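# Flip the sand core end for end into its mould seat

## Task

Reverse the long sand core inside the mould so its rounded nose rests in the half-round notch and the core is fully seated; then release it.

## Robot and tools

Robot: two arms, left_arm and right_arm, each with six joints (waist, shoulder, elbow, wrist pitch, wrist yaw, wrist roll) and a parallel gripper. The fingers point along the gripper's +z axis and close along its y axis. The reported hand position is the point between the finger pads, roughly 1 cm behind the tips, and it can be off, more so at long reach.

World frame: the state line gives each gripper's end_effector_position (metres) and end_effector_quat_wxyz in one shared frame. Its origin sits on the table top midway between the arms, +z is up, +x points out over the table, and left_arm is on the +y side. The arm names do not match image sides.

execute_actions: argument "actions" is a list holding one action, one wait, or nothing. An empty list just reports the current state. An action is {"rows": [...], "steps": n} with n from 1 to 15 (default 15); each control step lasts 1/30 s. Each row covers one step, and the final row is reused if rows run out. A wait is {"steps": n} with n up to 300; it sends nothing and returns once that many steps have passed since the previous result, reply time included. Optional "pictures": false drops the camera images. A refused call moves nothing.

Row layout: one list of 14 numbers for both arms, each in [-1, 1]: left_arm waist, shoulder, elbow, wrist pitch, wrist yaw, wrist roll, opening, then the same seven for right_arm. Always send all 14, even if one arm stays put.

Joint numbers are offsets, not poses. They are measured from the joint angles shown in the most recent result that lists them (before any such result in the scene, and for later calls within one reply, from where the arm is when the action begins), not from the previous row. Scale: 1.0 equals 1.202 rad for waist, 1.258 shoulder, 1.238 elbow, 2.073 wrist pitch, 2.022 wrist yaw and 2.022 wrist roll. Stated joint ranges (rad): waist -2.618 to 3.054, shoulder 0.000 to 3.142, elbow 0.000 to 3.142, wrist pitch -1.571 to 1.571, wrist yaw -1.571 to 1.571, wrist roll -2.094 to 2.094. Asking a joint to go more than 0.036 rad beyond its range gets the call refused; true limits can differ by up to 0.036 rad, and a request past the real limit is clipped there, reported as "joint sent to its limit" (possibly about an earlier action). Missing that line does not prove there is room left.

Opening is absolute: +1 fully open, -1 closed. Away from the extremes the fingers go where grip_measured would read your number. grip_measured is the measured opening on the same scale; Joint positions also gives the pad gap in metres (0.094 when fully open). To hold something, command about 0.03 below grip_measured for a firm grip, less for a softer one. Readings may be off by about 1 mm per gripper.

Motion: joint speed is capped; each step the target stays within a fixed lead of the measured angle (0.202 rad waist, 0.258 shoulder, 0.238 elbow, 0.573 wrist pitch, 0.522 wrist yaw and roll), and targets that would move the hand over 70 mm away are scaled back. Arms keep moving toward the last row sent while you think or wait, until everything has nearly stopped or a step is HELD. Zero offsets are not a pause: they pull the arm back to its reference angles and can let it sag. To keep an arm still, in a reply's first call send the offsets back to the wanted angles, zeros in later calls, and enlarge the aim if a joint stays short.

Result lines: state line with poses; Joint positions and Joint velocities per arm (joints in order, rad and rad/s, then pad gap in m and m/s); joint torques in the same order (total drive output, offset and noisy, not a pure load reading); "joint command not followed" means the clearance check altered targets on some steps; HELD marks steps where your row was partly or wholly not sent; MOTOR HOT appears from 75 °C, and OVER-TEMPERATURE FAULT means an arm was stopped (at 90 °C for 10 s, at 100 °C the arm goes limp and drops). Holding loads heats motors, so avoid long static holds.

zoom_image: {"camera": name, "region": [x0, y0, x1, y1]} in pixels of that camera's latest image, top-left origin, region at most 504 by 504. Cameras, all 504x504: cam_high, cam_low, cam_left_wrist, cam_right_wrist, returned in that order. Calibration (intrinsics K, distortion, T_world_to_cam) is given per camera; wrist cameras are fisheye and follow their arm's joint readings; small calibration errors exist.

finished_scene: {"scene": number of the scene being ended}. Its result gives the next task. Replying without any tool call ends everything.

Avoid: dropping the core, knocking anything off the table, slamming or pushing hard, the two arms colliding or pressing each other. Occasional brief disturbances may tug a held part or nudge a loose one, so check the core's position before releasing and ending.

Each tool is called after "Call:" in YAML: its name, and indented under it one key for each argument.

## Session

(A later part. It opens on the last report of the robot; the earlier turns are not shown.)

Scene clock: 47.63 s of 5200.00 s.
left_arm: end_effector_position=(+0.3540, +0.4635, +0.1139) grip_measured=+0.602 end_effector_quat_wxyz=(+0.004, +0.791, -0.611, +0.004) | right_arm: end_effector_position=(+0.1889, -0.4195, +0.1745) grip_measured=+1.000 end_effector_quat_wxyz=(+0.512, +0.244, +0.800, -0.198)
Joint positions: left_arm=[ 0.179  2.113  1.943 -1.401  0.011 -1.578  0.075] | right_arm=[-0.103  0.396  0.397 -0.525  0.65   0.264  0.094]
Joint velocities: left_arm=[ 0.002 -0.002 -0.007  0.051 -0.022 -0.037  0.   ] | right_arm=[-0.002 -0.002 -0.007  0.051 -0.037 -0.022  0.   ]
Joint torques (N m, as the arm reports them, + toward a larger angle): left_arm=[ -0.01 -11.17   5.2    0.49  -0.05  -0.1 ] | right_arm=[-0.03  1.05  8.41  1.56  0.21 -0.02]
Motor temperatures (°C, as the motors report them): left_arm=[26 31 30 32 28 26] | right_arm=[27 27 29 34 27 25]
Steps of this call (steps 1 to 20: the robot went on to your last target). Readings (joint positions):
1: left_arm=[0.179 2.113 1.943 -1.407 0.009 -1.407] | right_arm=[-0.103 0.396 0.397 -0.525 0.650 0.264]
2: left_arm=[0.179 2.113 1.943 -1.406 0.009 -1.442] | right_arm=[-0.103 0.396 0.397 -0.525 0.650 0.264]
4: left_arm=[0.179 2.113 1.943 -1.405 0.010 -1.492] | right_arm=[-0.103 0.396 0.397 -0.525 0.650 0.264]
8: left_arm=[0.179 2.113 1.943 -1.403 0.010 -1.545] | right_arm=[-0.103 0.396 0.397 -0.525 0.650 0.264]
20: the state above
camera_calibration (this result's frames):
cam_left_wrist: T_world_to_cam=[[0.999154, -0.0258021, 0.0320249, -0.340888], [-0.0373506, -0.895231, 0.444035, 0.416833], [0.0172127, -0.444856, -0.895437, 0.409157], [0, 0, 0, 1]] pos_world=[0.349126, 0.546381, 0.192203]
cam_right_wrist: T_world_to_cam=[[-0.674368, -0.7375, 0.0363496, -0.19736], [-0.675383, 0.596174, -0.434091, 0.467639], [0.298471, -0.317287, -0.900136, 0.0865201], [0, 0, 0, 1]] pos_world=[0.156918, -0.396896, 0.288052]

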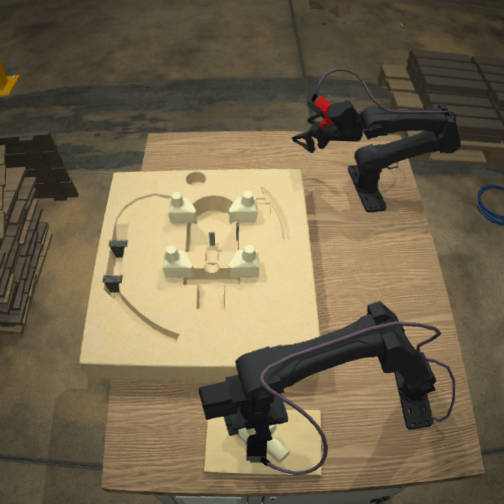

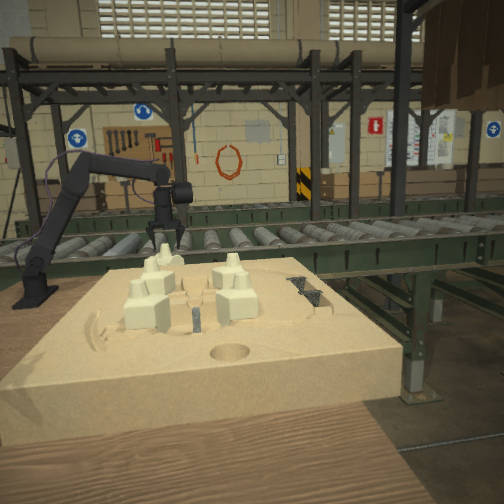

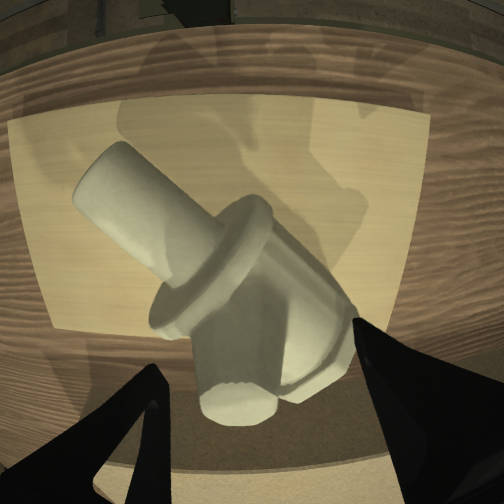

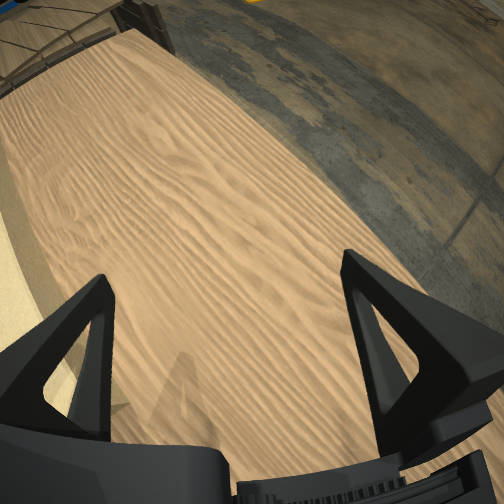

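Call:
execute_actions:
  actions:
    - {"rows":[[-0.005,-0.05,-0.085,0.03,0,0,0.4,0,0,0,0,0,0,1]]}

Call:
execute_actions:
  actions:
    - {"rows":[[0,-0.01,0,0,0,0,0,0,0,0,0,0,0,1],[0,-0.01,0,0,0,0,-0.2,0,0,0,0,0,0,1],[0,-0.01,0,0,0,0,-0.36,0,0,0,0,0,0,1]]}

Scene clock: 48.90 s of 5200.00 s.
left_arm: end_effector_position=(+0.3438, +0.4602, +0.1010) grip_measured=+0.402 end_effector_quat_wxyz=(+0.011, +0.792, -0.610, +0.001) | right_arm: end_effector_position=(+0.1889, -0.4195, +0.1745) grip_measured=+1.000 end_effector_quat_wxyz=(+0.512, +0.244, +0.800, -0.198)
Joint positions: left_arm=[ 0.179  2.081  1.842 -1.348  0.014 -1.58   0.066] | right_arm=[-0.103  0.396  0.397 -0.525  0.65   0.264  0.094]
Joint velocities: left_arm=[-0.022  0.002  0.007 -0.007 -0.051 -0.022  0.   ] | right_arm=[ 0.002 -0.017  0.002  0.022 -0.051 -0.037  0.   ]
Joint torques (N m, as the arm reports them, + toward a larger angle): left_arm=[ -0.51 -12.56   5.14   0.47  -0.03   0.  ] | right_arm=[-0.03  1.04  8.42  1.55  0.2  -0.02]
Motor temperatures (°C, as the motors report them): left_arm=[26 31 30 32 28 26] | right_arm=[27 27 29 34 27 25]
Steps of this call (steps 1 to 15: the robot went on to your last target; steps 16 to 23: nothing new was sent; steps 24 to 38: all 15 steps of this action). Readings (joint positions):
24: left_arm=[0.179 2.107 1.927 -1.386 0.011 -1.580] | right_arm=[-0.103 0.396 0.397 -0.525 0.650 0.264]
25: left_arm=[0.179 2.093 1.896 -1.369 0.011 -1.580] | right_arm=[-0.103 0.396 0.397 -0.525 0.650 0.264]
27: left_arm=[0.179 2.081 1.858 -1.367 0.013 -1.580] | right_arm=[-0.103 0.396 0.397 -0.525 0.650 0.264]
31: left_arm=[0.179 2.081 1.842 -1.360 0.014 -1.580] | right_arm=[-0.103 0.396 0.397 -0.525 0.650 0.264]
38: the state above
camera_calibration (this result's frames):
cam_left_wrist: T_world_to_cam=[[0.999567, -0.023294, 0.0179604, -0.330266], [-0.0288937, -0.891939, 0.451232, 0.414123], [0.00550857, -0.451556, -0.892226, 0.403053], [0, 0, 0, 1]] pos_world=[0.339868, 0.54368, 0.17868]
cam_right_wrist: T_world_to_cam=[[-0.674368, -0.7375, 0.0363496, -0.19736], [-0.675383, 0.596174, -0.434091, 0.467639], [0.298471, -0.317287, -0.900136, 0.0865201], [0, 0, 0, 1]] pos_world=[0.156918, -0.396896, 0.288052]

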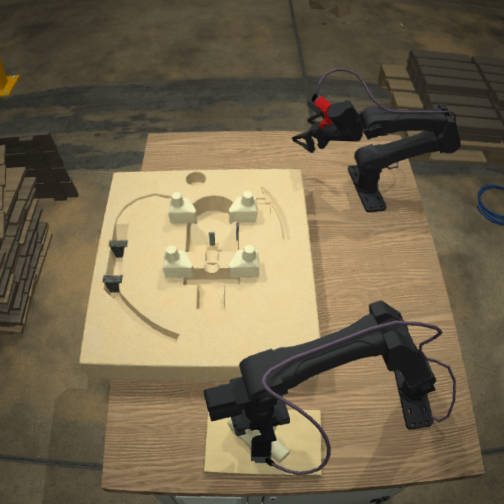

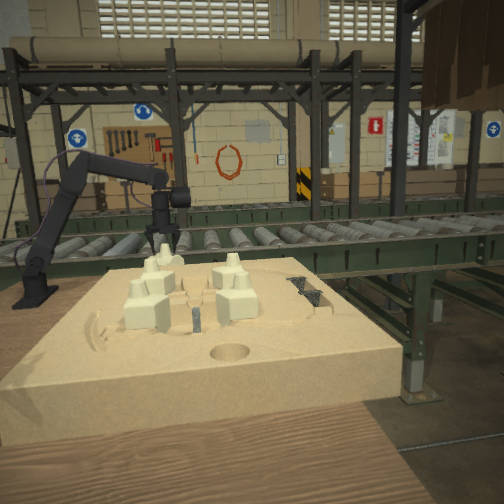

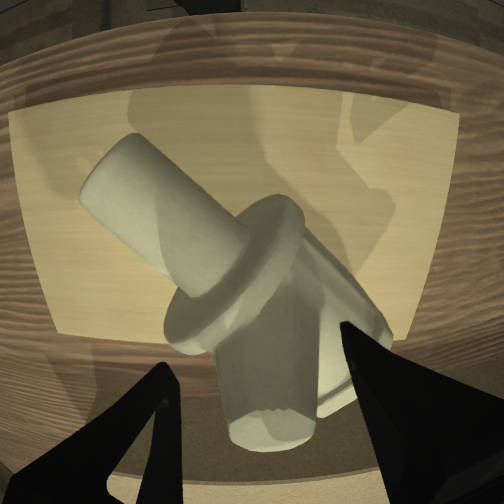

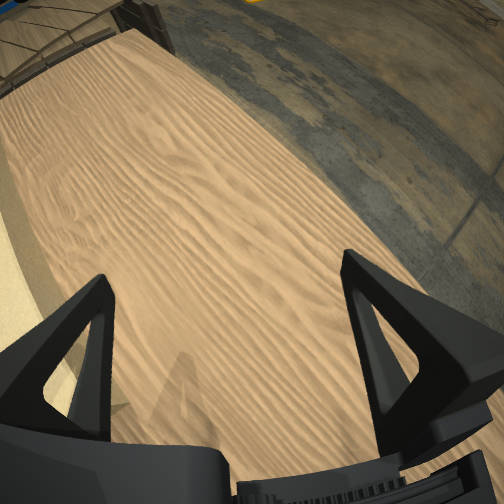

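Scene clock: 49.40 s of 5200.00 s.
left_arm: end_effector_position=(+0.3470, +0.4599, +0.1009) grip_measured=-0.204 end_effector_quat_wxyz=(+0.008, +0.792, -0.611, +0.007) | right_arm: end_effector_position=(+0.1889, -0.4195, +0.1745) grip_measured=+1.000 end_effector_quat_wxyz=(+0.512, +0.244, +0.800, -0.198)
Joint positions: left_arm=[ 0.179  2.081  1.842 -1.336  0.021 -1.58   0.037] | right_arm=[-0.103  0.396  0.397 -0.525  0.65   0.264  0.094]
Joint velocities: left_arm=[ 0.012 -0.017 -0.007 -0.051 -0.095 -0.051 -0.001] | right_arm=[-0.002  0.017  0.007  0.022  0.037 -0.007  0.   ]
Joint torques (N m, as the arm reports them, + toward a larger angle): left_arm=[  0.   -11.22   5.53   0.33  -0.07  -0.02] | right_arm=[-0.02  1.04  8.41  1.55  0.21 -0.02]
Motor temperatures (°C, as the motors report them): left_arm=[26 31 30 32 28 26] | right_arm=[27 27 29 34 27 25]
Steps of this call (steps 1 to 15: all 15 steps of this action). Readings (joint positions):
1: left_arm=[0.179 2.081 1.842 -1.348 0.015 -1.580] | right_arm=[-0.103 0.396 0.397 -0.525 0.650 0.264]
2: left_arm=[0.179 2.081 1.842 -1.347 0.016 -1.580] | right_arm=[-0.103 0.396 0.397 -0.525 0.650 0.264]
4: left_arm=[0.179 2.081 1.842 -1.336 0.018 -1.580] | right_arm=[-0.103 0.396 0.397 -0.525 0.650 0.264]
8: left_arm=[0.179 2.081 1.842 -1.336 0.021 -1.580] | right_arm=[-0.103 0.396 0.397 -0.525 0.650 0.264]
15: the state above
camera_calibration (this result's frames):
cam_left_wrist: T_world_to_cam=[[0.99924, -0.0231591, 0.0313525, -0.334781], [-0.034868, -0.89062, 0.45341, 0.415193], [0.0174226, -0.454158, -0.890751, 0.399796], [0, 0, 0, 1]] pos_world=[0.342038, 0.543597, 0.178362]
cam_right_wrist: T_world_to_cam=[[-0.674368, -0.7375, 0.0363496, -0.19736], [-0.675383, 0.596174, -0.434091, 0.467639], [0.298471, -0.317287, -0.900136, 0.0865201], [0, 0, 0, 1]] pos_world=[0.156918, -0.396896, 0.288052]

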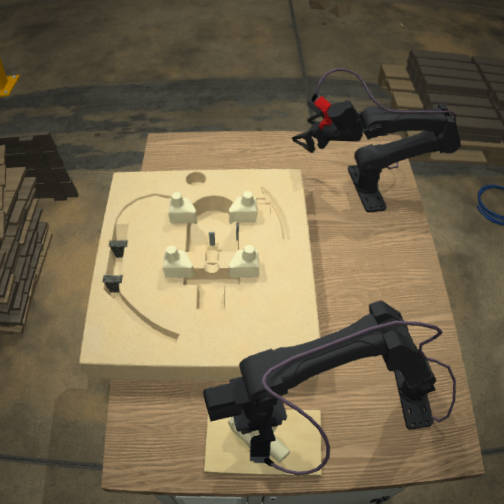

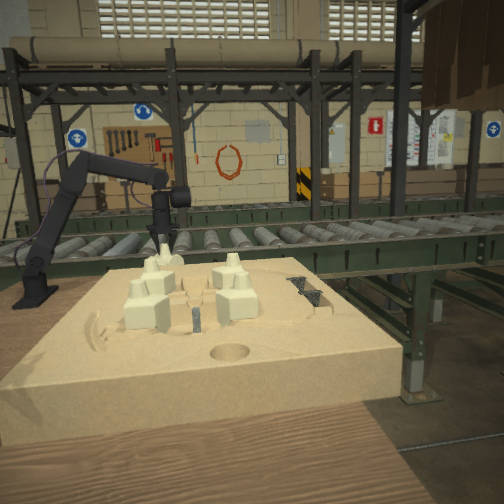

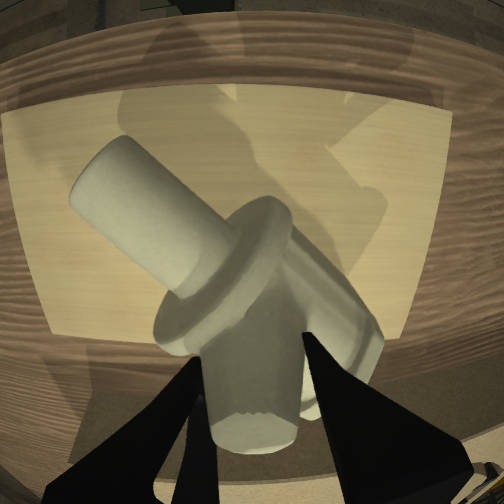

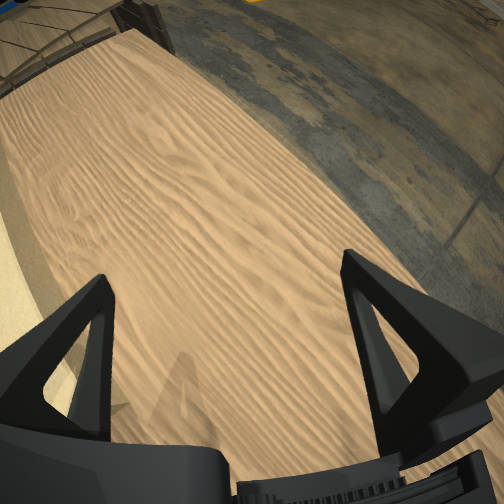

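Lift and turn.

Call:
execute_actions:
  actions:
    - {"rows":[[0,-0.07,0.1,-0.03,0,0,-0.26,0,0,0,0,0,0,1]]}
  pictures: false

Call:
execute_actions:
  actions:
    - {"rows":[[0,-0.06,0.04,0,0,0.05,-0.26,0,0,0,0,0,0,1],[0,-0.06,0.04,0,0,0.1,-0.26,0,0,0,0,0,0,1],[0,-0.06,0.04,0,0,1,-0.26,0,0,0,0,0,0,1]]}
  pictures: false

Call:
execute_actions:
  actions:
    - {"rows":[[0,-0.06,0.04,0,0,0.85,-0.26,0,0,0,0,0,0,1]]}
  pictures: false

Call:
execute_actions:
  actions:
    - {"steps":25}

Call:
zoom_image:
  camera: "cam_high"
  region: [160, 230, 270, 330]

Scene clock: 51.67 s of 5200.00 s.
left_arm: end_effector_position=(+0.3510, +0.4604, +0.1340) grip_measured=-0.204 end_effector_quat_wxyz=(-0.012, +0.791, -0.611, +0.025) | right_arm: end_effector_position=(+0.1889, -0.4195, +0.1745) grip_measured=+1.000 end_effector_quat_wxyz=(+0.512, +0.244, +0.800, -0.198)
Joint positions: left_arm=[ 0.179  2.048  1.923 -1.396  0.024 -1.58   0.037] | right_arm=[-0.103  0.396  0.397 -0.525  0.65   0.264  0.094]
Joint velocities: left_arm=[-0.017 -0.007 -0.002 -0.095  0.022 -0.081  0.001] | right_arm=[ 0.007  0.012 -0.012 -0.037  0.007  0.022  0.   ]
Joint torques (N m, as the arm reports them, + toward a larger angle): left_arm=[ -0.02 -14.15   9.25   0.57  -0.02  -0.03] | right_arm=[-0.03  1.04  8.41  1.56  0.21 -0.01]
Motor temperatures (°C, as the motors report them): left_arm=[26 32 30 31 28 26] | right_arm=[27 27 29 35 27 25]
Steps of this call (steps 1 to 15: the robot went on to your last target; steps 16 to 53: nothing new was sent; steps 54 to 68: all 15 steps of this action). Readings (joint positions):
54: left_arm=[0.179 2.079 1.855 -1.345 0.021 -1.580] | right_arm=[-0.103 0.396 0.397 -0.525 0.650 0.264]
55: left_arm=[0.179 2.081 1.870 -1.359 0.023 -1.580] | right_arm=[-0.103 0.396 0.397 -0.525 0.650 0.264]
57: left_arm=[0.179 2.075 1.897 -1.376 0.023 -1.580] | right_arm=[-0.103 0.396 0.397 -0.525 0.650 0.264]
61: left_arm=[0.179 2.052 1.921 -1.379 0.024 -1.580] | right_arm=[-0.103 0.396 0.397 -0.525 0.650 0.264]
68: the state above

Scene clock: 52.17 s of 5200.00 s.
left_arm: end_effector_position=(+0.3496, +0.4598, +0.1351) grip_measured=-0.205 end_effector_quat_wxyz=(+0.023, -0.266, +0.964, -0.013) | right_arm: end_effector_position=(+0.1889, -0.4195, +0.1745) grip_measured=+1.000 end_effector_quat_wxyz=(+0.512, +0.244, +0.800, -0.198)
Joint positions: left_arm=[ 0.179  2.045  1.923 -1.402  0.025 -0.29   0.037] | right_arm=[-0.103  0.396  0.397 -0.525  0.65   0.264  0.094]
Joint velocities: left_arm=[ 0.002 -0.007 -0.002 -0.051  0.022  2.864  0.   ] | right_arm=[ 0.007  0.002  0.002 -0.051  0.037 -0.037  0.   ]
Joint torques (N m, as the arm reports them, + toward a larger angle): left_arm=[  0.02 -15.46   9.83   0.56  -0.02  -0.11] | right_arm=[-0.03  1.04  8.42  1.55  0.2  -0.01]
Motor temperatures (°C, as the motors report them): left_arm=[26 32 30 31 28 26] | right_arm=[27 27 29 35 27 25]
Steps of this call (steps 1 to 15: all 15 steps of this action). Readings (joint positions):
1: left_arm=[0.179 2.048 1.923 -1.397 0.024 -1.568] | right_arm=[-0.103 0.396 0.397 -0.525 0.650 0.264]
2: left_arm=[0.179 2.048 1.923 -1.399 0.024 -1.538] | right_arm=[-0.103 0.396 0.397 -0.525 0.650 0.264]
4: left_arm=[0.179 2.047 1.923 -1.401 0.024 -1.362] | right_arm=[-0.103 0.396 0.397 -0.525 0.650 0.264]
8: left_arm=[0.179 2.045 1.923 -1.401 0.025 -0.972] | right_arm=[-0.103 0.396 0.397 -0.525 0.650 0.264]
15: the state above

Scene clock: 52.67 s of 5200.00 s.
left_arm: end_effector_position=(+0.3485, +0.4601, +0.1351) grip_measured=-0.205 end_effector_quat_wxyz=(+0.023, +0.431, +0.902, +0.005) | right_arm: end_effector_position=(+0.1889, -0.4195, +0.1745) grip_measured=+1.000 end_effector_quat_wxyz=(+0.512, +0.244, +0.800, -0.198)
Joint positions: left_arm=[ 0.179  2.045  1.923 -1.406  0.022  1.138  0.037] | right_arm=[-0.103  0.396  0.397 -0.525  0.65   0.264  0.094]
Joint velocities: left_arm=[-0.002 -0.002 -0.022  0.007 -0.066  1.927  0.   ] | right_arm=[ 0.002 -0.007  0.007  0.066 -0.081  0.007  0.   ]
Joint torques (N m, as the arm reports them, + toward a larger angle): left_arm=[  0.04 -15.71   9.76   0.52   0.05  -0.02] | right_arm=[-0.02  1.04  8.42  1.55  0.21 -0.01]
Motor temperatures (°C, as the motors report them): left_arm=[26 32 30 31 28 26] | right_arm=[27 27 29 35 27 25]
Steps of this call (steps 1 to 15: all 15 steps of this action). Readings (joint positions):
1: left_arm=[0.179 2.045 1.923 -1.402 0.025 -0.193] | right_arm=[-0.103 0.396 0.397 -0.525 0.650 0.264]
2: left_arm=[0.179 2.045 1.923 -1.403 0.025 -0.095] | right_arm=[-0.103 0.396 0.397 -0.525 0.650 0.264]
4: left_arm=[0.179 2.045 1.923 -1.405 0.025 0.100] | right_arm=[-0.103 0.396 0.397 -0.525 0.650 0.264]
8: left_arm=[0.179 2.045 1.923 -1.406 0.024 0.490] | right_arm=[-0.103 0.396 0.397 -0.525 0.650 0.264]
15: the state above

Scene clock: 53.50 s of 5200.00 s.
left_arm: end_effector_position=(+0.3484, +0.4604, +0.1351) grip_measured=-0.205 end_effector_quat_wxyz=(+0.022, +0.553, +0.833, +0.009) | right_arm: end_effector_position=(+0.1889, -0.4195, +0.1745) grip_measured=+1.000 end_effector_quat_wxyz=(+0.512, +0.244, +0.800, -0.198)
Joint positions: left_arm=[ 0.179  2.045  1.923 -1.406  0.02   1.421  0.037] | right_arm=[-0.103  0.396  0.397 -0.525  0.65   0.264  0.094]
Joint velocities: left_arm=[ 0.007  0.007 -0.022 -0.051 -0.022  0.007 -0.001] | right_arm=[ 0.002 -0.002  0.007  0.037  0.051  0.051  0.   ]
Joint torques (N m, as the arm reports them, + toward a larger angle): left_arm=[ -0.06 -15.67   9.76   0.52   0.06   0.04] | right_arm=[-0.03  1.03  8.42  1.55  0.21 -0.01]
Motor temperatures (°C, as the motors report them): left_arm=[26 32 30 31 28 26] | right_arm=[27 27 29 35 27 25]
Steps of this call (steps 1 to 25: the robot went on to your last target). Readings (joint positions):
1: left_arm=[0.179 2.045 1.923 -1.406 0.021 1.196] | right_arm=[-0.103 0.396 0.397 -0.525 0.650 0.264]
2: left_arm=[0.179 2.045 1.923 -1.406 0.021 1.242] | right_arm=[-0.103 0.396 0.397 -0.525 0.650 0.264]
4: left_arm=[0.179 2.045 1.923 -1.406 0.021 1.308] | right_arm=[-0.103 0.396 0.397 -0.525 0.650 0.264]
8: left_arm=[0.179 2.045 1.923 -1.406 0.020 1.376] | right_arm=[-0.103 0.396 0.397 -0.525 0.650 0.264]
25: the state above
camera_calibration (this result's frames):
cam_left_wrist: T_world_to_cam=[[-0.993152, -0.115854, -0.0150972, 0.405835], [-0.11138, 0.899842, 0.421757, -0.393152], [-0.035277, 0.42055, -0.906583, 0.0481746], [0, 0, 0, 1]] pos_world=[0.360966, 0.380532, 0.215616]
cam_right_wrist: T_world_to_cam=[[-0.674368, -0.7375, 0.0363496, -0.19736], [-0.675383, 0.596174, -0.434091, 0.467639], [0.298471, -0.317287, -0.900136, 0.0865201], [0, 0, 0, 1]] pos_world=[0.156918, -0.396896, 0.288052]

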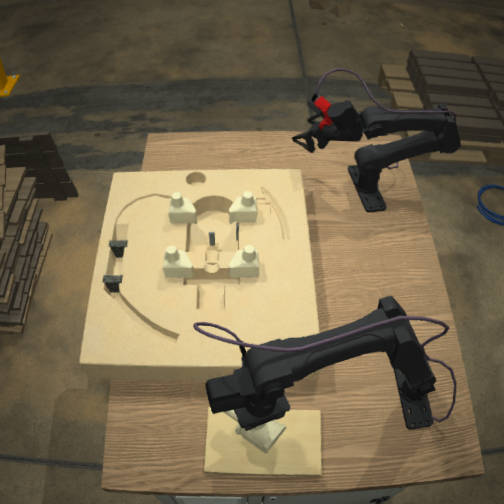

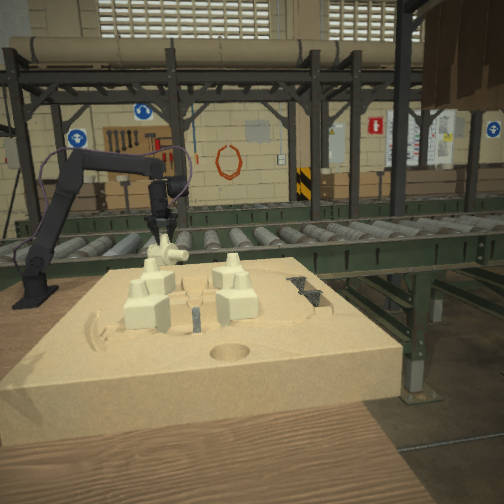

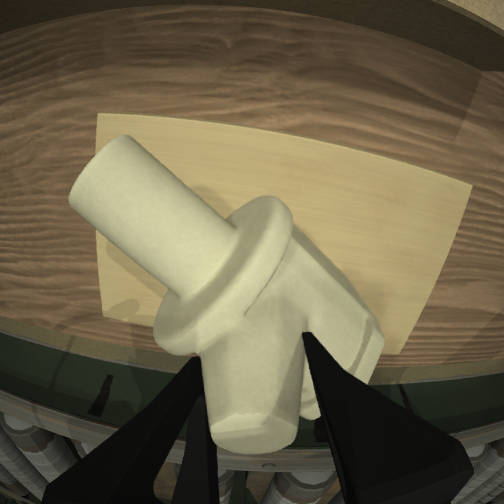

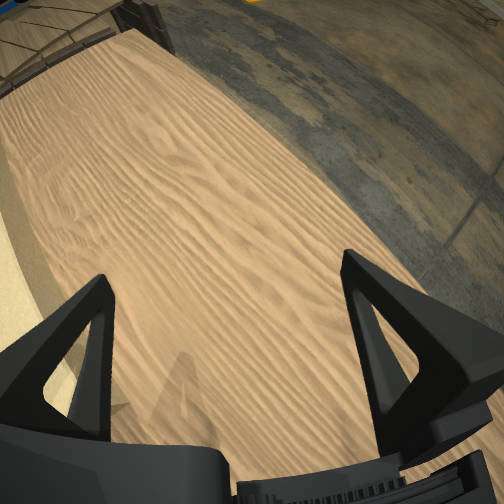

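Region (160, 230, 270, 330) of cam_high's 504x504 image, scaled by 4.582, with more detail than that image has; it fills the top 458 rows of this view, and the rest is white.

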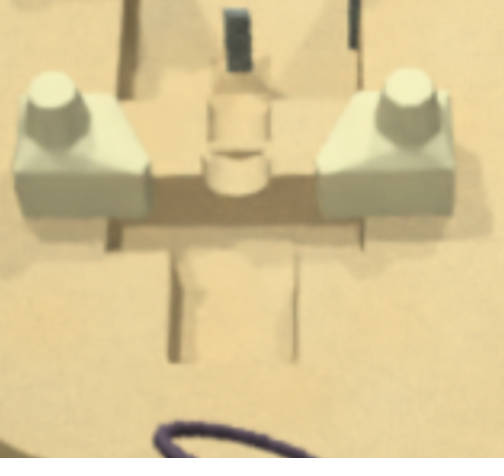

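Call:
execute_actions:
  actions:
    - {"rows":[[-0.02,-0.04,0.03,-0.01,0,0.092,-0.26,0,0,0,0,0,0,1]]}
  pictures: false

Call:
execute_actions:
  actions:
    - {"rows":[[0,-0.03,0.01,0,0,0.005,-0.26,0,0,0,0,0,0,1],[0,-0.025,0,0.005,0,0.005,-0.26,0,0,0,0,0,0,1],[0,-0.02,-0.01,0.01,0,0.005,-0.26,0,0,0,0,0,0,1],[0,-0.015,-0.02,0.015,0,0.005,-0.26,0,0,0,0,0,0,1],[0,-0.01,-0.03,0.02,0,0.005,-0.26,0,0,0,0,0,0,1],[0,-0.005,-0.04,0.025,0,0.005,-0.26,0,0,0,0,0,0,1],[0,0,-0.05,0.03,0,0.005,-0.26,0,0,0,0,0,0,1],[0,0.005,-0.055,0.035,0,0.005,-0.26,0,0,0,0,0,0,1],[0,0.01,-0.06,0.04,0,0.005,-0.26,0,0,0,0,0,0,1],[0,0.015,-0.065,0.042,0,0.005,-0.26,0,0,0,0,0,0,1]]}
  pictures: false

Call:
execute_actions:
  actions:
    - {"rows":[[0,-0.01,0,0,0,0,1,0,0,0,0,0,0,1]],"steps":10}
  pictures: false

Call:
execute_actions:
  actions:
    - {"rows":[[0,-0.03,0.07,-0.025,-0.01,-0.79,1,0,0,0,0,0,0,1]]}
  pictures: false

Call:
execute_actions:
  actions:
    - {"steps":20}

Scene clock: 56.27 s of 5200.00 s.
left_arm: end_effector_position=(+0.3471, +0.4531, +0.1349) grip_measured=-0.205 end_effector_quat_wxyz=(+0.015, +0.631, +0.776, +0.008) | right_arm: end_effector_position=(+0.1889, -0.4195, +0.1745) grip_measured=+1.000 end_effector_quat_wxyz=(+0.512, +0.244, +0.800, -0.198)
Joint positions: left_arm=[ 0.159  2.045  1.923 -1.418  0.014  1.594  0.037] | right_arm=[-0.103  0.396  0.397 -0.525  0.65   0.264  0.094]
Joint velocities: left_arm=[ 0.017 -0.007  0.012 -0.037 -0.066  0.11   0.   ] | right_arm=[-0.007 -0.007 -0.012 -0.051 -0.037  0.037  0.   ]
Joint torques (N m, as the arm reports them, + toward a larger angle): left_arm=[ -0.37 -13.8    8.7    0.41   0.08   0.03] | right_arm=[-0.03  1.05  8.42  1.56  0.2  -0.01]
Motor temperatures (°C, as the motors report them): left_arm=[26 33 30 30 28 26] | right_arm=[27 27 29 35 27 25]
Steps of this call (steps 1 to 15: the robot went on to your last target; steps 16 to 68: nothing new was sent; steps 69 to 83: all 15 steps of this action). Readings (joint positions):
69: left_arm=[0.178 2.045 1.923 -1.407 0.019 1.445] | right_arm=[-0.103 0.396 0.397 -0.525 0.650 0.264]
70: left_arm=[0.176 2.045 1.923 -1.408 0.016 1.477] | right_arm=[-0.103 0.396 0.397 -0.525 0.650 0.264]
72: left_arm=[0.169 2.045 1.923 -1.411 0.014 1.522] | right_arm=[-0.103 0.396 0.397 -0.525 0.650 0.264]
76: left_arm=[0.160 2.045 1.923 -1.417 0.014 1.569] | right_arm=[-0.103 0.396 0.397 -0.525 0.650 0.264]
83: the state above

Scene clock: 56.77 s of 5200.00 s.
left_arm: end_effector_position=(+0.3449, +0.4534, +0.1016) grip_measured=-0.205 end_effector_quat_wxyz=(-0.002, +0.633, +0.774, -0.010) | right_arm: end_effector_position=(+0.1889, -0.4195, +0.1745) grip_measured=+1.000 end_effector_quat_wxyz=(+0.512, +0.244, +0.800, -0.198)
Joint positions: left_arm=[ 0.159  2.08   1.843 -1.352  0.009  1.598  0.037] | right_arm=[-0.103  0.396  0.397 -0.525  0.65   0.264  0.094]
Joint velocities: left_arm=[ 0.012 -0.002 -0.002 -0.022 -0.022  0.037 -0.001] | right_arm=[-0.002 -0.012  0.007  0.007 -0.007 -0.007  0.   ]
Joint torques (N m, as the arm reports them, + toward a larger angle): left_arm=[ -0.04 -11.5    5.41   0.58   0.08   0.05] | right_arm=[-0.04  1.03  8.41  1.55  0.21 -0.01]
Motor temperatures (°C, as the motors report them): left_arm=[26 33 30 30 28 26] | right_arm=[27 27 29 35 27 25]
Steps of this call (steps 1 to 15: all 15 steps of this action). Readings (joint positions):
1: left_arm=[0.159 2.045 1.923 -1.418 0.014 1.595] | right_arm=[-0.103 0.396 0.397 -0.525 0.650 0.264]
2: left_arm=[0.159 2.045 1.921 -1.417 0.014 1.595] | right_arm=[-0.103 0.396 0.397 -0.525 0.650 0.264]
4: left_arm=[0.159 2.045 1.909 -1.409 0.013 1.596] | right_arm=[-0.103 0.396 0.397 -0.525 0.650 0.264]
8: left_arm=[0.159 2.060 1.864 -1.381 0.012 1.597] | right_arm=[-0.103 0.396 0.397 -0.525 0.650 0.264]
15: the state above

Scene clock: 57.10 s of 5200.00 s.
left_arm: end_effector_position=(+0.3446, +0.4540, +0.1016) grip_measured=+1.000 end_effector_quat_wxyz=(-0.003, +0.632, +0.775, -0.009) | right_arm: end_effector_position=(+0.1889, -0.4195, +0.1745) grip_measured=+1.000 end_effector_quat_wxyz=(+0.512, +0.244, +0.800, -0.198)
Joint positions: left_arm=[ 0.159  2.08   1.843 -1.352  0.005  1.598  0.094] | right_arm=[-0.103  0.396  0.397 -0.525  0.65   0.264  0.094]
Joint velocities: left_arm=[ 0.002 -0.007  0.002 -0.081 -0.022 -0.037  0.   ] | right_arm=[ 0.002 -0.002 -0.012 -0.051 -0.037 -0.007  0.   ]
Joint torques (N m, as the arm reports them, + toward a larger angle): left_arm=[ -0.03 -11.19   5.58   0.41   0.05  -0.03] | right_arm=[-0.03  1.05  8.41  1.55  0.2  -0.01]
Motor temperatures (°C, as the motors report them): left_arm=[26 33 30 30 28 26] | right_arm=[27 27 29 35 27 25]
Steps of this call (steps 1 to 10: all 10 steps of this action). Readings (joint positions):
1: left_arm=[0.159 2.080 1.843 -1.353 0.007 1.598] | right_arm=[-0.103 0.396 0.397 -0.525 0.650 0.264]
2: left_arm=[0.159 2.080 1.843 -1.353 0.006 1.598] | right_arm=[-0.103 0.396 0.397 -0.525 0.650 0.264]
4: left_arm=[0.159 2.080 1.843 -1.352 0.006 1.598] | right_arm=[-0.103 0.396 0.397 -0.525 0.650 0.264]
8: left_arm=[0.159 2.080 1.843 -1.352 0.006 1.598] | right_arm=[-0.103 0.396 0.397 -0.525 0.650 0.264]
10: the state above

Scene clock: 57.60 s of 5200.00 s.
left_arm: end_effector_position=(+0.3485, +0.4585, +0.1240) grip_measured=+1.000 end_effector_quat_wxyz=(+0.008, +0.004, +1.000, +0.009) | right_arm: end_effector_position=(+0.1889, -0.4195, +0.1745) grip_measured=+1.000 end_effector_quat_wxyz=(+0.512, +0.244, +0.800, -0.198)
Joint positions: left_arm=[ 0.159  2.063  1.907 -1.394 -0.015  0.236  0.094] | right_arm=[-0.103  0.396  0.397 -0.525  0.65   0.264  0.094]
Joint velocities: left_arm=[-0.007  0.012 -0.002 -0.066 -0.007 -1.56   0.   ] | right_arm=[ 0.012 -0.012 -0.007 -0.037  0.022 -0.022  0.   ]
Joint torques (N m, as the arm reports them, + toward a larger angle): left_arm=[ -0.03 -11.71   7.51   0.4   -0.02  -0.08] | right_arm=[-0.02  1.03  8.44  1.56  0.2  -0.01]
Motor temperatures (°C, as the motors report them): left_arm=[26 33 30 30 28 26] | right_arm=[27 27 29 35 27 25]
Steps of this call (steps 1 to 15: all 15 steps of this action). Readings (joint positions):
1: left_arm=[0.159 2.080 1.851 -1.361 0.002 1.529] | right_arm=[-0.103 0.396 0.397 -0.525 0.650 0.264]
2: left_arm=[0.159 2.081 1.864 -1.371 -0.002 1.429] | right_arm=[-0.103 0.396 0.397 -0.525 0.650 0.264]
4: left_arm=[0.159 2.076 1.891 -1.377 -0.008 1.235] | right_arm=[-0.103 0.396 0.397 -0.525 0.650 0.264]
8: left_arm=[0.159 2.064 1.907 -1.382 -0.013 0.845] | right_arm=[-0.103 0.396 0.397 -0.525 0.650 0.264]
15: the state above

Scene clock: 58.27 s of 5200.00 s.
left_arm: end_effector_position=(+0.3470, +0.4582, +0.1240) grip_measured=+1.000 end_effector_quat_wxyz=(+0.006, -0.109, +0.994, +0.008) | right_arm: end_effector_position=(+0.1889, -0.4195, +0.1745) grip_measured=+1.000 end_effector_quat_wxyz=(+0.512, +0.244, +0.800, -0.198)
Joint positions: left_arm=[ 0.159  2.063  1.907 -1.4   -0.015  0.01   0.094] | right_arm=[-0.103  0.396  0.397 -0.525  0.65   0.264  0.094]
Joint velocities: left_arm=[ 0.007 -0.007  0.007 -0.066  0.081  0.066  0.   ] | right_arm=[-0.012  0.007 -0.007 -0.066 -0.051 -0.037  0.   ]
Joint torques (N m, as the arm reports them, + toward a larger angle): left_arm=[  0.01 -11.75   7.5    0.42  -0.01  -0.09] | right_arm=[-0.02  1.03  8.41  1.56  0.21 -0.01]
Motor temperatures (°C, as the motors report them): left_arm=[26 33 30 30 28 26] | right_arm=[27 27 29 35 27 25]
Steps of this call (steps 1 to 20: the robot went on to your last target). Readings (joint positions):
1: left_arm=[0.159 2.063 1.907 -1.395 -0.015 0.190] | right_arm=[-0.103 0.396 0.397 -0.525 0.650 0.264]
2: left_arm=[0.159 2.063 1.907 -1.396 -0.015 0.153] | right_arm=[-0.103 0.396 0.397 -0.525 0.650 0.264]
4: left_arm=[0.159 2.063 1.907 -1.397 -0.015 0.100] | right_arm=[-0.103 0.396 0.397 -0.525 0.650 0.264]
8: left_arm=[0.159 2.063 1.907 -1.399 -0.015 0.045] | right_arm=[-0.103 0.396 0.397 -0.525 0.650 0.264]
20: the state above
camera_calibration (this result's frames):
cam_left_wrist: T_world_to_cam=[[-0.0629403, -0.997947, 0.0118427, 0.482092], [-0.902575, 0.0619811, 0.426047, 0.271228], [-0.425907, 0.0161266, -0.904623, 0.359607], [0, 0, 0, 1]] pos_world=[0.428306, 0.458492, 0.204043]
cam_right_wrist: T_world_to_cam=[[-0.674368, -0.7375, 0.0363496, -0.19736], [-0.675383, 0.596174, -0.434091, 0.467639], [0.298471, -0.317287, -0.900136, 0.0865201], [0, 0, 0, 1]] pos_world=[0.156918, -0.396896, 0.288052]

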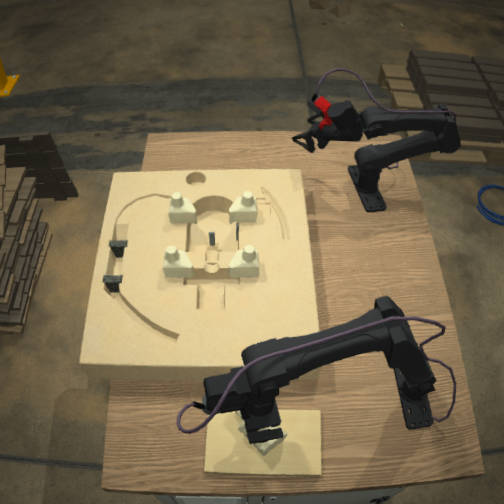

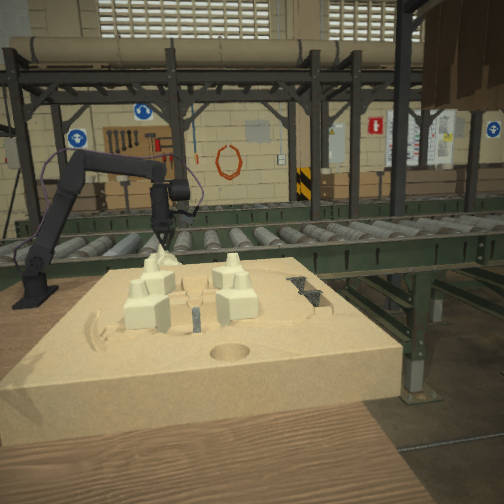

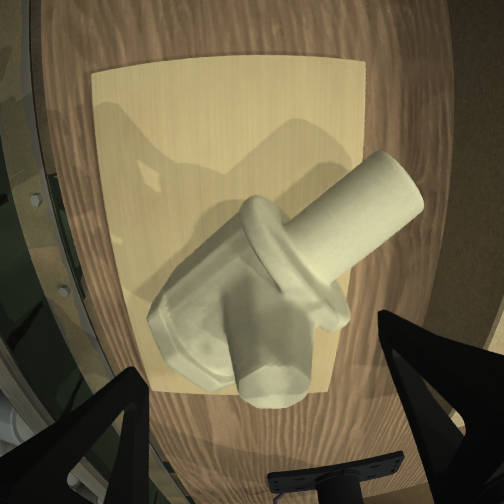

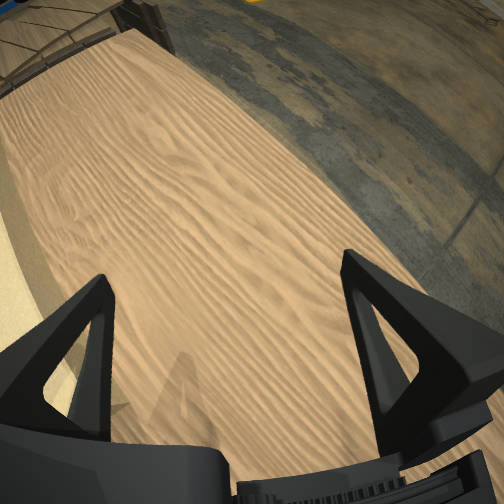

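Call:
execute_actions:
  actions:
    - {"rows":[[0,-0.03,-0.02,0.06,0.01,0,1,0,0,0,0,0,0,1],[0,-0.055,-0.05,0.12,0.01,0,1,0,0,0,0,0,0,1],[0,-0.08,-0.09,0.17,0.01,0,1,0,0,0,0,0,0,1],[0,-0.105,-0.13,0.21,0.01,0,1,0,0,0,0,0,0,1],[0,-0.13,-0.17,0.25,0.01,0,1,0,0,0,0,0,0,1],[0,-0.155,-0.22,0.28,0.01,0,1,0,0,0,0,0,0,1],[0,-0.18,-0.26,0.31,0.01,0,1,0,0,0,0,0,0,1],[0,-0.205,-0.31,0.34,0.01,0,1,0,0,0,0,0,0,1],[0,-0.23,-0.35,0.37,0.01,0,1,0,0,0,0,0,0,1],[0,-0.255,-0.4,0.4,0.01,0,1,0,0,0,0,0,0,1],[0,-0.28,-0.44,0.43,0.01,0,1,0,0,0,0,0,0,1],[0,-0.305,-0.49,0.444,0.01,0,1,0,0,0,0,0,0,1],[0,-0.33,-0.54,0.444,0.01,0,0.4,0,0,0,0,0,0,1],[0,-0.355,-0.59,0.444,0.01,0,0.4,0,0,0,0,0,0,1],[0,-0.378,-0.64,0.444,0.01,0,0.4,0,0,0,0,0,0,1]]}
  pictures: false

Call:
execute_actions:
  actions:
    - {"steps":20}

Scene clock: 61.47 s of 5200.00 s.
left_arm: end_effector_position=(+0.3689, +0.4609, +0.1232) grip_measured=+0.447 end_effector_quat_wxyz=(+0.270, -0.106, +0.956, +0.033) | right_arm: end_effector_position=(+0.1889, -0.4195, +0.1745) grip_measured=+1.000 end_effector_quat_wxyz=(+0.512, +0.244, +0.800, -0.198)
Joint positions: left_arm=[ 0.159  1.661  1.235 -0.595 -0.002  0.008  0.068] | right_arm=[-0.103  0.396  0.397 -0.525  0.65   0.264  0.094]
Joint velocities: left_arm=[ 0.002 -1.004 -1.756  0.989 -0.037 -0.022 -0.09 ] | right_arm=[-0.007 -0.007 -0.012  0.081 -0.007  0.007  0.   ]
Joint torques (N m, as the arm reports them, + toward a larger angle): left_arm=[-0.03 -8.52  5.14  0.91  0.07  0.  ] | right_arm=[-0.03  1.04  8.42  1.55  0.21 -0.01]
Motor temperatures (°C, as the motors report them): left_arm=[26 33 30 29 28 26] | right_arm=[27 27 29 35 27 25]
Steps of this call (steps 1 to 15: the robot went on to your last target; steps 16 to 81: nothing new was sent; steps 82 to 96: all 15 steps of this action). Readings (joint positions):
82: left_arm=[0.159 2.062 1.903 -1.391 -0.013 0.008] | right_arm=[-0.103 0.396 0.397 -0.525 0.650 0.264]
83: left_arm=[0.159 2.054 1.888 -1.357 -0.011 0.008] | right_arm=[-0.103 0.396 0.397 -0.525 0.650 0.264]
85: left_arm=[0.159 2.019 1.822 -1.240 -0.007 0.008] | right_arm=[-0.103 0.396 0.397 -0.525 0.650 0.264]
89: left_arm=[0.159 1.899 1.624 -0.975 -0.003 0.008] | right_arm=[-0.103 0.396 0.397 -0.525 0.650 0.264]
96: the state above

Scene clock: 62.13 s of 5200.00 s.
left_arm: end_effector_position=(+0.3558, +0.4574, +0.1084) grip_measured=+0.402 end_effector_quat_wxyz=(+0.279, -0.105, +0.954, +0.033) | right_arm: end_effector_position=(+0.1889, -0.4195, +0.1745) grip_measured=+1.000 end_effector_quat_wxyz=(+0.512, +0.244, +0.800, -0.198)
Joint positions: left_arm=[ 0.159  1.61   1.11  -0.502  0.001  0.008  0.066] | right_arm=[-0.103  0.396  0.397 -0.525  0.65   0.264  0.094]
Joint velocities: left_arm=[ 0.002  0.012  0.002 -0.022 -0.051 -0.081 -0.   ] | right_arm=[ 0.002 -0.012 -0.002  0.007 -0.007 -0.022  0.   ]
Joint torques (N m, as the arm reports them, + toward a larger angle): left_arm=[ 0.03 -8.65  6.73  1.39  0.05  0.  ] | right_arm=[-0.03  1.05  8.42  1.56  0.21 -0.01]
Motor temperatures (°C, as the motors report them): left_arm=[26 32 30 30 28 26] | right_arm=[27 27 29 35 27 25]
Steps of this call (steps 1 to 20: the robot went on to your last target). Readings (joint positions):
1: left_arm=[0.159 1.632 1.184 -0.576 -0.002 0.008] | right_arm=[-0.103 0.396 0.397 -0.525 0.650 0.264]
2: left_arm=[0.159 1.616 1.148 -0.572 -0.001 0.008] | right_arm=[-0.103 0.396 0.397 -0.525 0.650 0.264]
4: left_arm=[0.159 1.610 1.117 -0.565 -0.001 0.008] | right_arm=[-0.103 0.396 0.397 -0.525 0.650 0.264]
8: left_arm=[0.159 1.610 1.110 -0.532 0.001 0.008] | right_arm=[-0.103 0.396 0.397 -0.525 0.650 0.264]
20: the state above
camera_calibration (this result's frames):
cam_left_wrist: T_world_to_cam=[[-0.0330455, -0.991298, -0.127418, 0.483429], [-0.994167, 0.0456985, -0.0976959, 0.382662], [0.102669, 0.123446, -0.987026, 0.121036], [0, 0, 0, 1]] pos_world=[0.383978, 0.446794, 0.218448]
cam_right_wrist: T_world_to_cam=[[-0.674368, -0.7375, 0.0363496, -0.19736], [-0.675383, 0.596174, -0.434091, 0.467639], [0.298471, -0.317287, -0.900136, 0.0865201], [0, 0, 0, 1]] pos_world=[0.156918, -0.396896, 0.288052]

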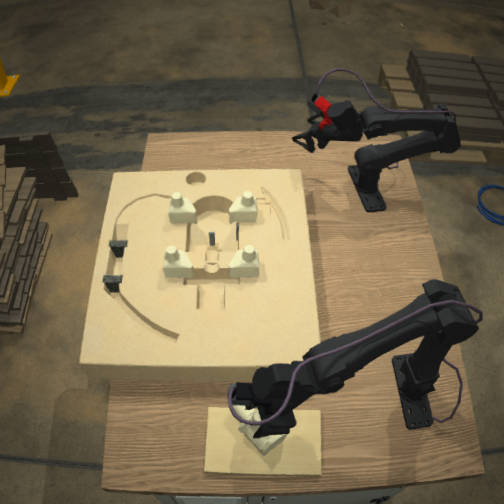

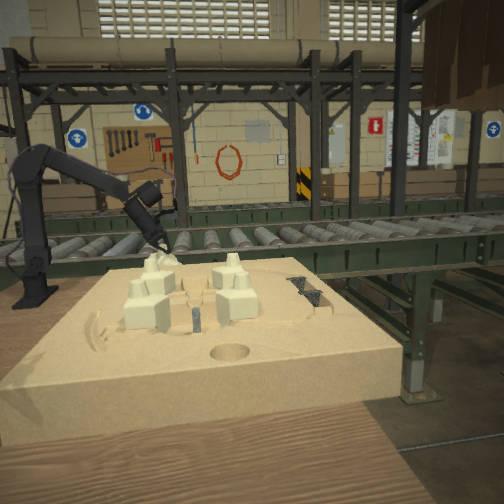

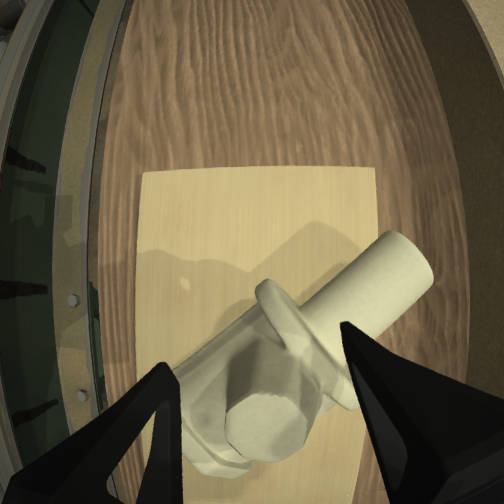

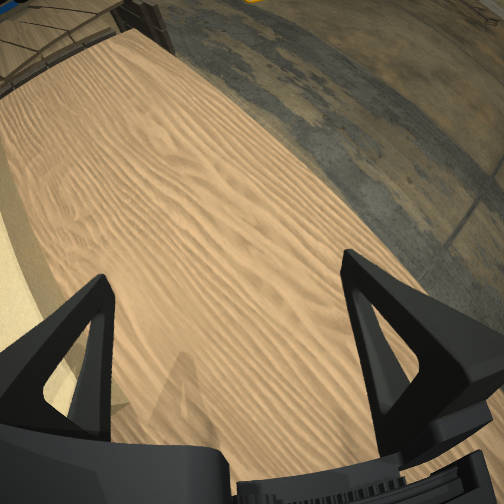

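Call:
execute_actions:
  actions:
    - {"rows":[[-0.004,-0.015,0,0.01,0,0,0,0,0,0,0,0,0,1],[-0.004,-0.015,0,0.01,0,0,-0.2,0,0,0,0,0,0,1],[-0.004,-0.015,0,0.01,0,0,-0.38,0,0,0,0,0,0,1]]}
  pictures: false

Call:
execute_actions:
  actions:
    - {"rows":[[0,-0.04,0.05,0.04,0,0,-0.38,0,0,0,0,0,0,1],[0,-0.04,0.09,0.03,0,0,-0.38,0,0,0,0,0,0,1],[0,-0.03,0.13,0.02,0,0,-0.38,0,0,0,0,0,0,1],[0,-0.02,0.17,0.01,0,0,-0.38,0,0,0,0,0,0,1],[0,-0.01,0.21,-0.01,0,0,-0.38,0,0,0,0,0,0,1],[0,0,0.25,-0.025,0,0,-0.38,0,0,0,0,0,0,1],[0,0.015,0.29,-0.04,0,0,-0.38,0,0,0,0,0,0,1],[0,0.03,0.33,-0.055,0,0,-0.38,0,0,0,0,0,0,1],[0,0.045,0.37,-0.07,0,0,-0.38,0,0,0,0,0,0,1],[0,0.06,0.41,-0.085,0,0,-0.38,0,0,0,0,0,0,1],[0,0.075,0.45,-0.1,0,0,-0.38,0,0,0,0,0,0,1],[0,0.09,0.49,-0.12,0,0,-0.38,0,0,0,0,0,0,1],[0,0.1,0.53,-0.14,0,0,-0.38,0,0,0,0,0,0,1],[0,0.115,0.57,-0.16,0,0,-0.38,0,0,0,0,0,0,1],[0,0.125,0.6,-0.175,0,0,-0.38,0,0,0,0,0,0,1]]}
  pictures: false

Call:
execute_actions:
  actions:
    - {"steps":20}

Scene clock: 64.93 s of 5200.00 s.
left_arm: end_effector_position=(+0.3570, +0.4549, +0.1088) grip_measured=-0.326 end_effector_quat_wxyz=(+0.281, -0.104, +0.954, +0.028) | right_arm: end_effector_position=(+0.1889, -0.4195, +0.1745) grip_measured=+1.000 end_effector_quat_wxyz=(+0.512, +0.244, +0.800, -0.198)
Joint positions: left_arm=[ 0.156  1.61   1.11  -0.499  0.009  0.006  0.032] | right_arm=[-0.103  0.396  0.397 -0.525  0.65   0.264  0.094]
Joint velocities: left_arm=[ 0.012 -0.022  0.002 -0.007 -0.051 -0.037 -0.   ] | right_arm=[-0.017  0.007 -0.022  0.022  0.051  0.022  0.   ]
Joint torques (N m, as the arm reports them, + toward a larger angle): left_arm=[-0.17 -8.38  6.32  1.37 -0.07  0.  ] | right_arm=[-0.03  1.04  8.41  1.55  0.2  -0.01]
Motor temperatures (°C, as the motors report them): left_arm=[26 32 30 30 28 26] | right_arm=[27 27 29 35 27 25]
Steps of this call (steps 1 to 15: the robot went on to your last target; steps 16 to 69: nothing new was sent; steps 70 to 84: all 15 steps of this action). Readings (joint positions):
70: left_arm=[0.159 1.610 1.110 -0.500 0.001 0.008] | right_arm=[-0.103 0.396 0.397 -0.525 0.650 0.264]
71: left_arm=[0.159 1.610 1.110 -0.500 0.001 0.008] | right_arm=[-0.103 0.396 0.397 -0.525 0.650 0.264]
73: left_arm=[0.156 1.610 1.110 -0.499 0.010 0.007] | right_arm=[-0.103 0.396 0.397 -0.525 0.650 0.264]
77: left_arm=[0.156 1.610 1.110 -0.499 0.009 0.006] | right_arm=[-0.103 0.396 0.397 -0.525 0.650 0.264]
84: the state above

Scene clock: 65.43 s of 5200.00 s.
left_arm: end_effector_position=(+0.4165, +0.4685, +0.1955) grip_measured=-0.326 end_effector_quat_wxyz=(+0.296, -0.103, +0.949, +0.030) | right_arm: end_effector_position=(+0.1889, -0.4195, +0.1745) grip_measured=+1.000 end_effector_quat_wxyz=(+0.512, +0.244, +0.800, -0.198)
Joint positions: left_arm=[ 0.156  1.79   1.644 -0.821  0.01   0.006  0.032] | right_arm=[-0.103  0.396  0.397 -0.525  0.65   0.264  0.094]
Joint velocities: left_arm=[ 0.002  0.53   1.595 -0.916 -0.037 -0.037 -0.   ] | right_arm=[-0.012 -0.012 -0.007 -0.022 -0.051  0.022  0.   ]
Joint torques (N m, as the arm reports them, + toward a larger angle): left_arm=[  0.1  -12.92  11.4    2.08  -0.01  -0.04] | right_arm=[-0.03  1.03  8.41  1.56  0.21 -0.01]
Motor temperatures (°C, as the motors report them): left_arm=[26 32 30 30 28 26] | right_arm=[27 27 29 35 27 25]
Steps of this call (steps 1 to 15: all 15 steps of this action). Readings (joint positions):
1: left_arm=[0.156 1.610 1.112 -0.497 0.009 0.006] | right_arm=[-0.103 0.396 0.397 -0.525 0.650 0.264]
2: left_arm=[0.156 1.610 1.119 -0.505 0.010 0.006] | right_arm=[-0.103 0.396 0.397 -0.525 0.650 0.264]
4: left_arm=[0.156 1.621 1.158 -0.548 0.010 0.006] | right_arm=[-0.103 0.396 0.397 -0.525 0.650 0.264]
8: left_arm=[0.156 1.663 1.294 -0.644 0.010 0.006] | right_arm=[-0.103 0.396 0.397 -0.525 0.650 0.264]
15: the state above

Scene clock: 66.10 s of 5200.00 s.
left_arm: end_effector_position=(+0.4151, +0.4682, +0.2258) grip_measured=-0.326 end_effector_quat_wxyz=(+0.290, -0.103, +0.951, +0.029) | right_arm: end_effector_position=(+0.1889, -0.4195, +0.1745) grip_measured=+1.000 end_effector_quat_wxyz=(+0.512, +0.244, +0.800, -0.198)
Joint positions: left_arm=[ 0.156  1.817  1.807 -0.97   0.01   0.006  0.032] | right_arm=[-0.103  0.396  0.397 -0.525  0.65   0.264  0.094]
Joint velocities: left_arm=[ 0.002 -0.017 -0.002 -0.022  0.095 -0.066 -0.001] | right_arm=[-0.002  0.002  0.002  0.007  0.007 -0.037  0.   ]
Joint torques (N m, as the arm reports them, + toward a larger angle): left_arm=[  0.01 -12.51  10.25   2.12   0.    -0.03] | right_arm=[-0.03  1.04  8.41  1.56  0.21 -0.01]
Motor temperatures (°C, as the motors report them): left_arm=[26 32 30 30 28 26] | right_arm=[27 27 29 35 27 25]
Steps of this call (steps 1 to 20: the robot went on to your last target). Readings (joint positions):
1: left_arm=[0.156 1.805 1.693 -0.844 0.010 0.006] | right_arm=[-0.103 0.396 0.397 -0.525 0.650 0.264]
2: left_arm=[0.156 1.814 1.733 -0.860 0.010 0.006] | right_arm=[-0.103 0.396 0.397 -0.525 0.650 0.264]
4: left_arm=[0.156 1.817 1.781 -0.877 0.010 0.006] | right_arm=[-0.103 0.396 0.397 -0.525 0.650 0.264]
8: left_arm=[0.156 1.814 1.807 -0.896 0.010 0.006] | right_arm=[-0.103 0.396 0.397 -0.525 0.650 0.264]
20: the state above
camera_calibration (this result's frames):
cam_left_wrist: T_world_to_cam=[[-0.0365603, -0.991448, -0.125274, 0.512066], [-0.991441, 0.0517077, -0.119882, 0.453641], [0.125335, 0.119819, -0.984853, 0.221321], [0, 0, 0, 1]] pos_world=[0.44074, 0.457712, 0.336501]
cam_right_wrist: T_world_to_cam=[[-0.674368, -0.7375, 0.0363496, -0.19736], [-0.675383, 0.596174, -0.434091, 0.467639], [0.298471, -0.317287, -0.900136, 0.0865201], [0, 0, 0, 1]] pos_world=[0.156918, -0.396896, 0.288052]

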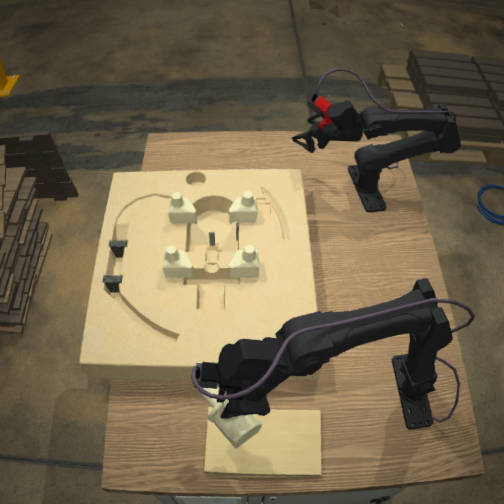

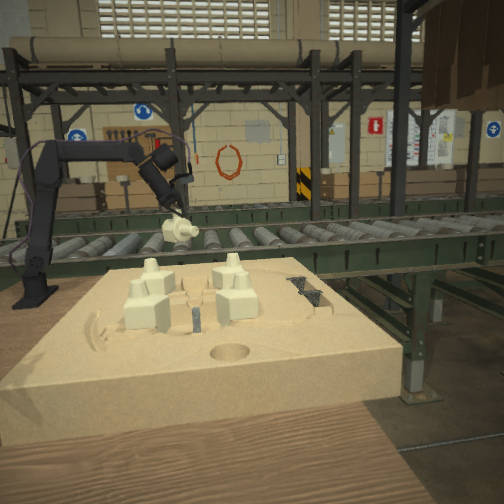

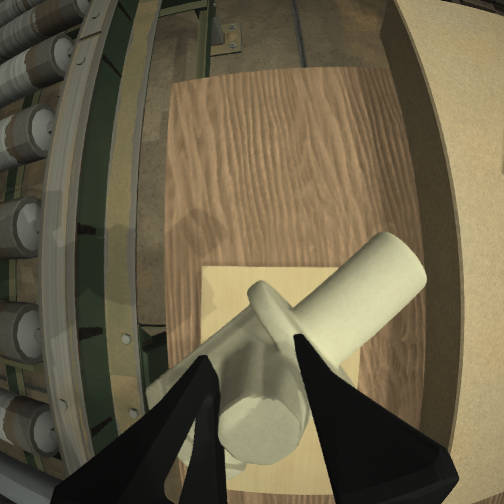

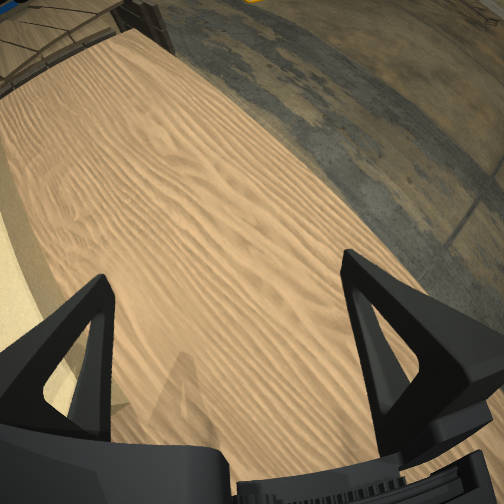

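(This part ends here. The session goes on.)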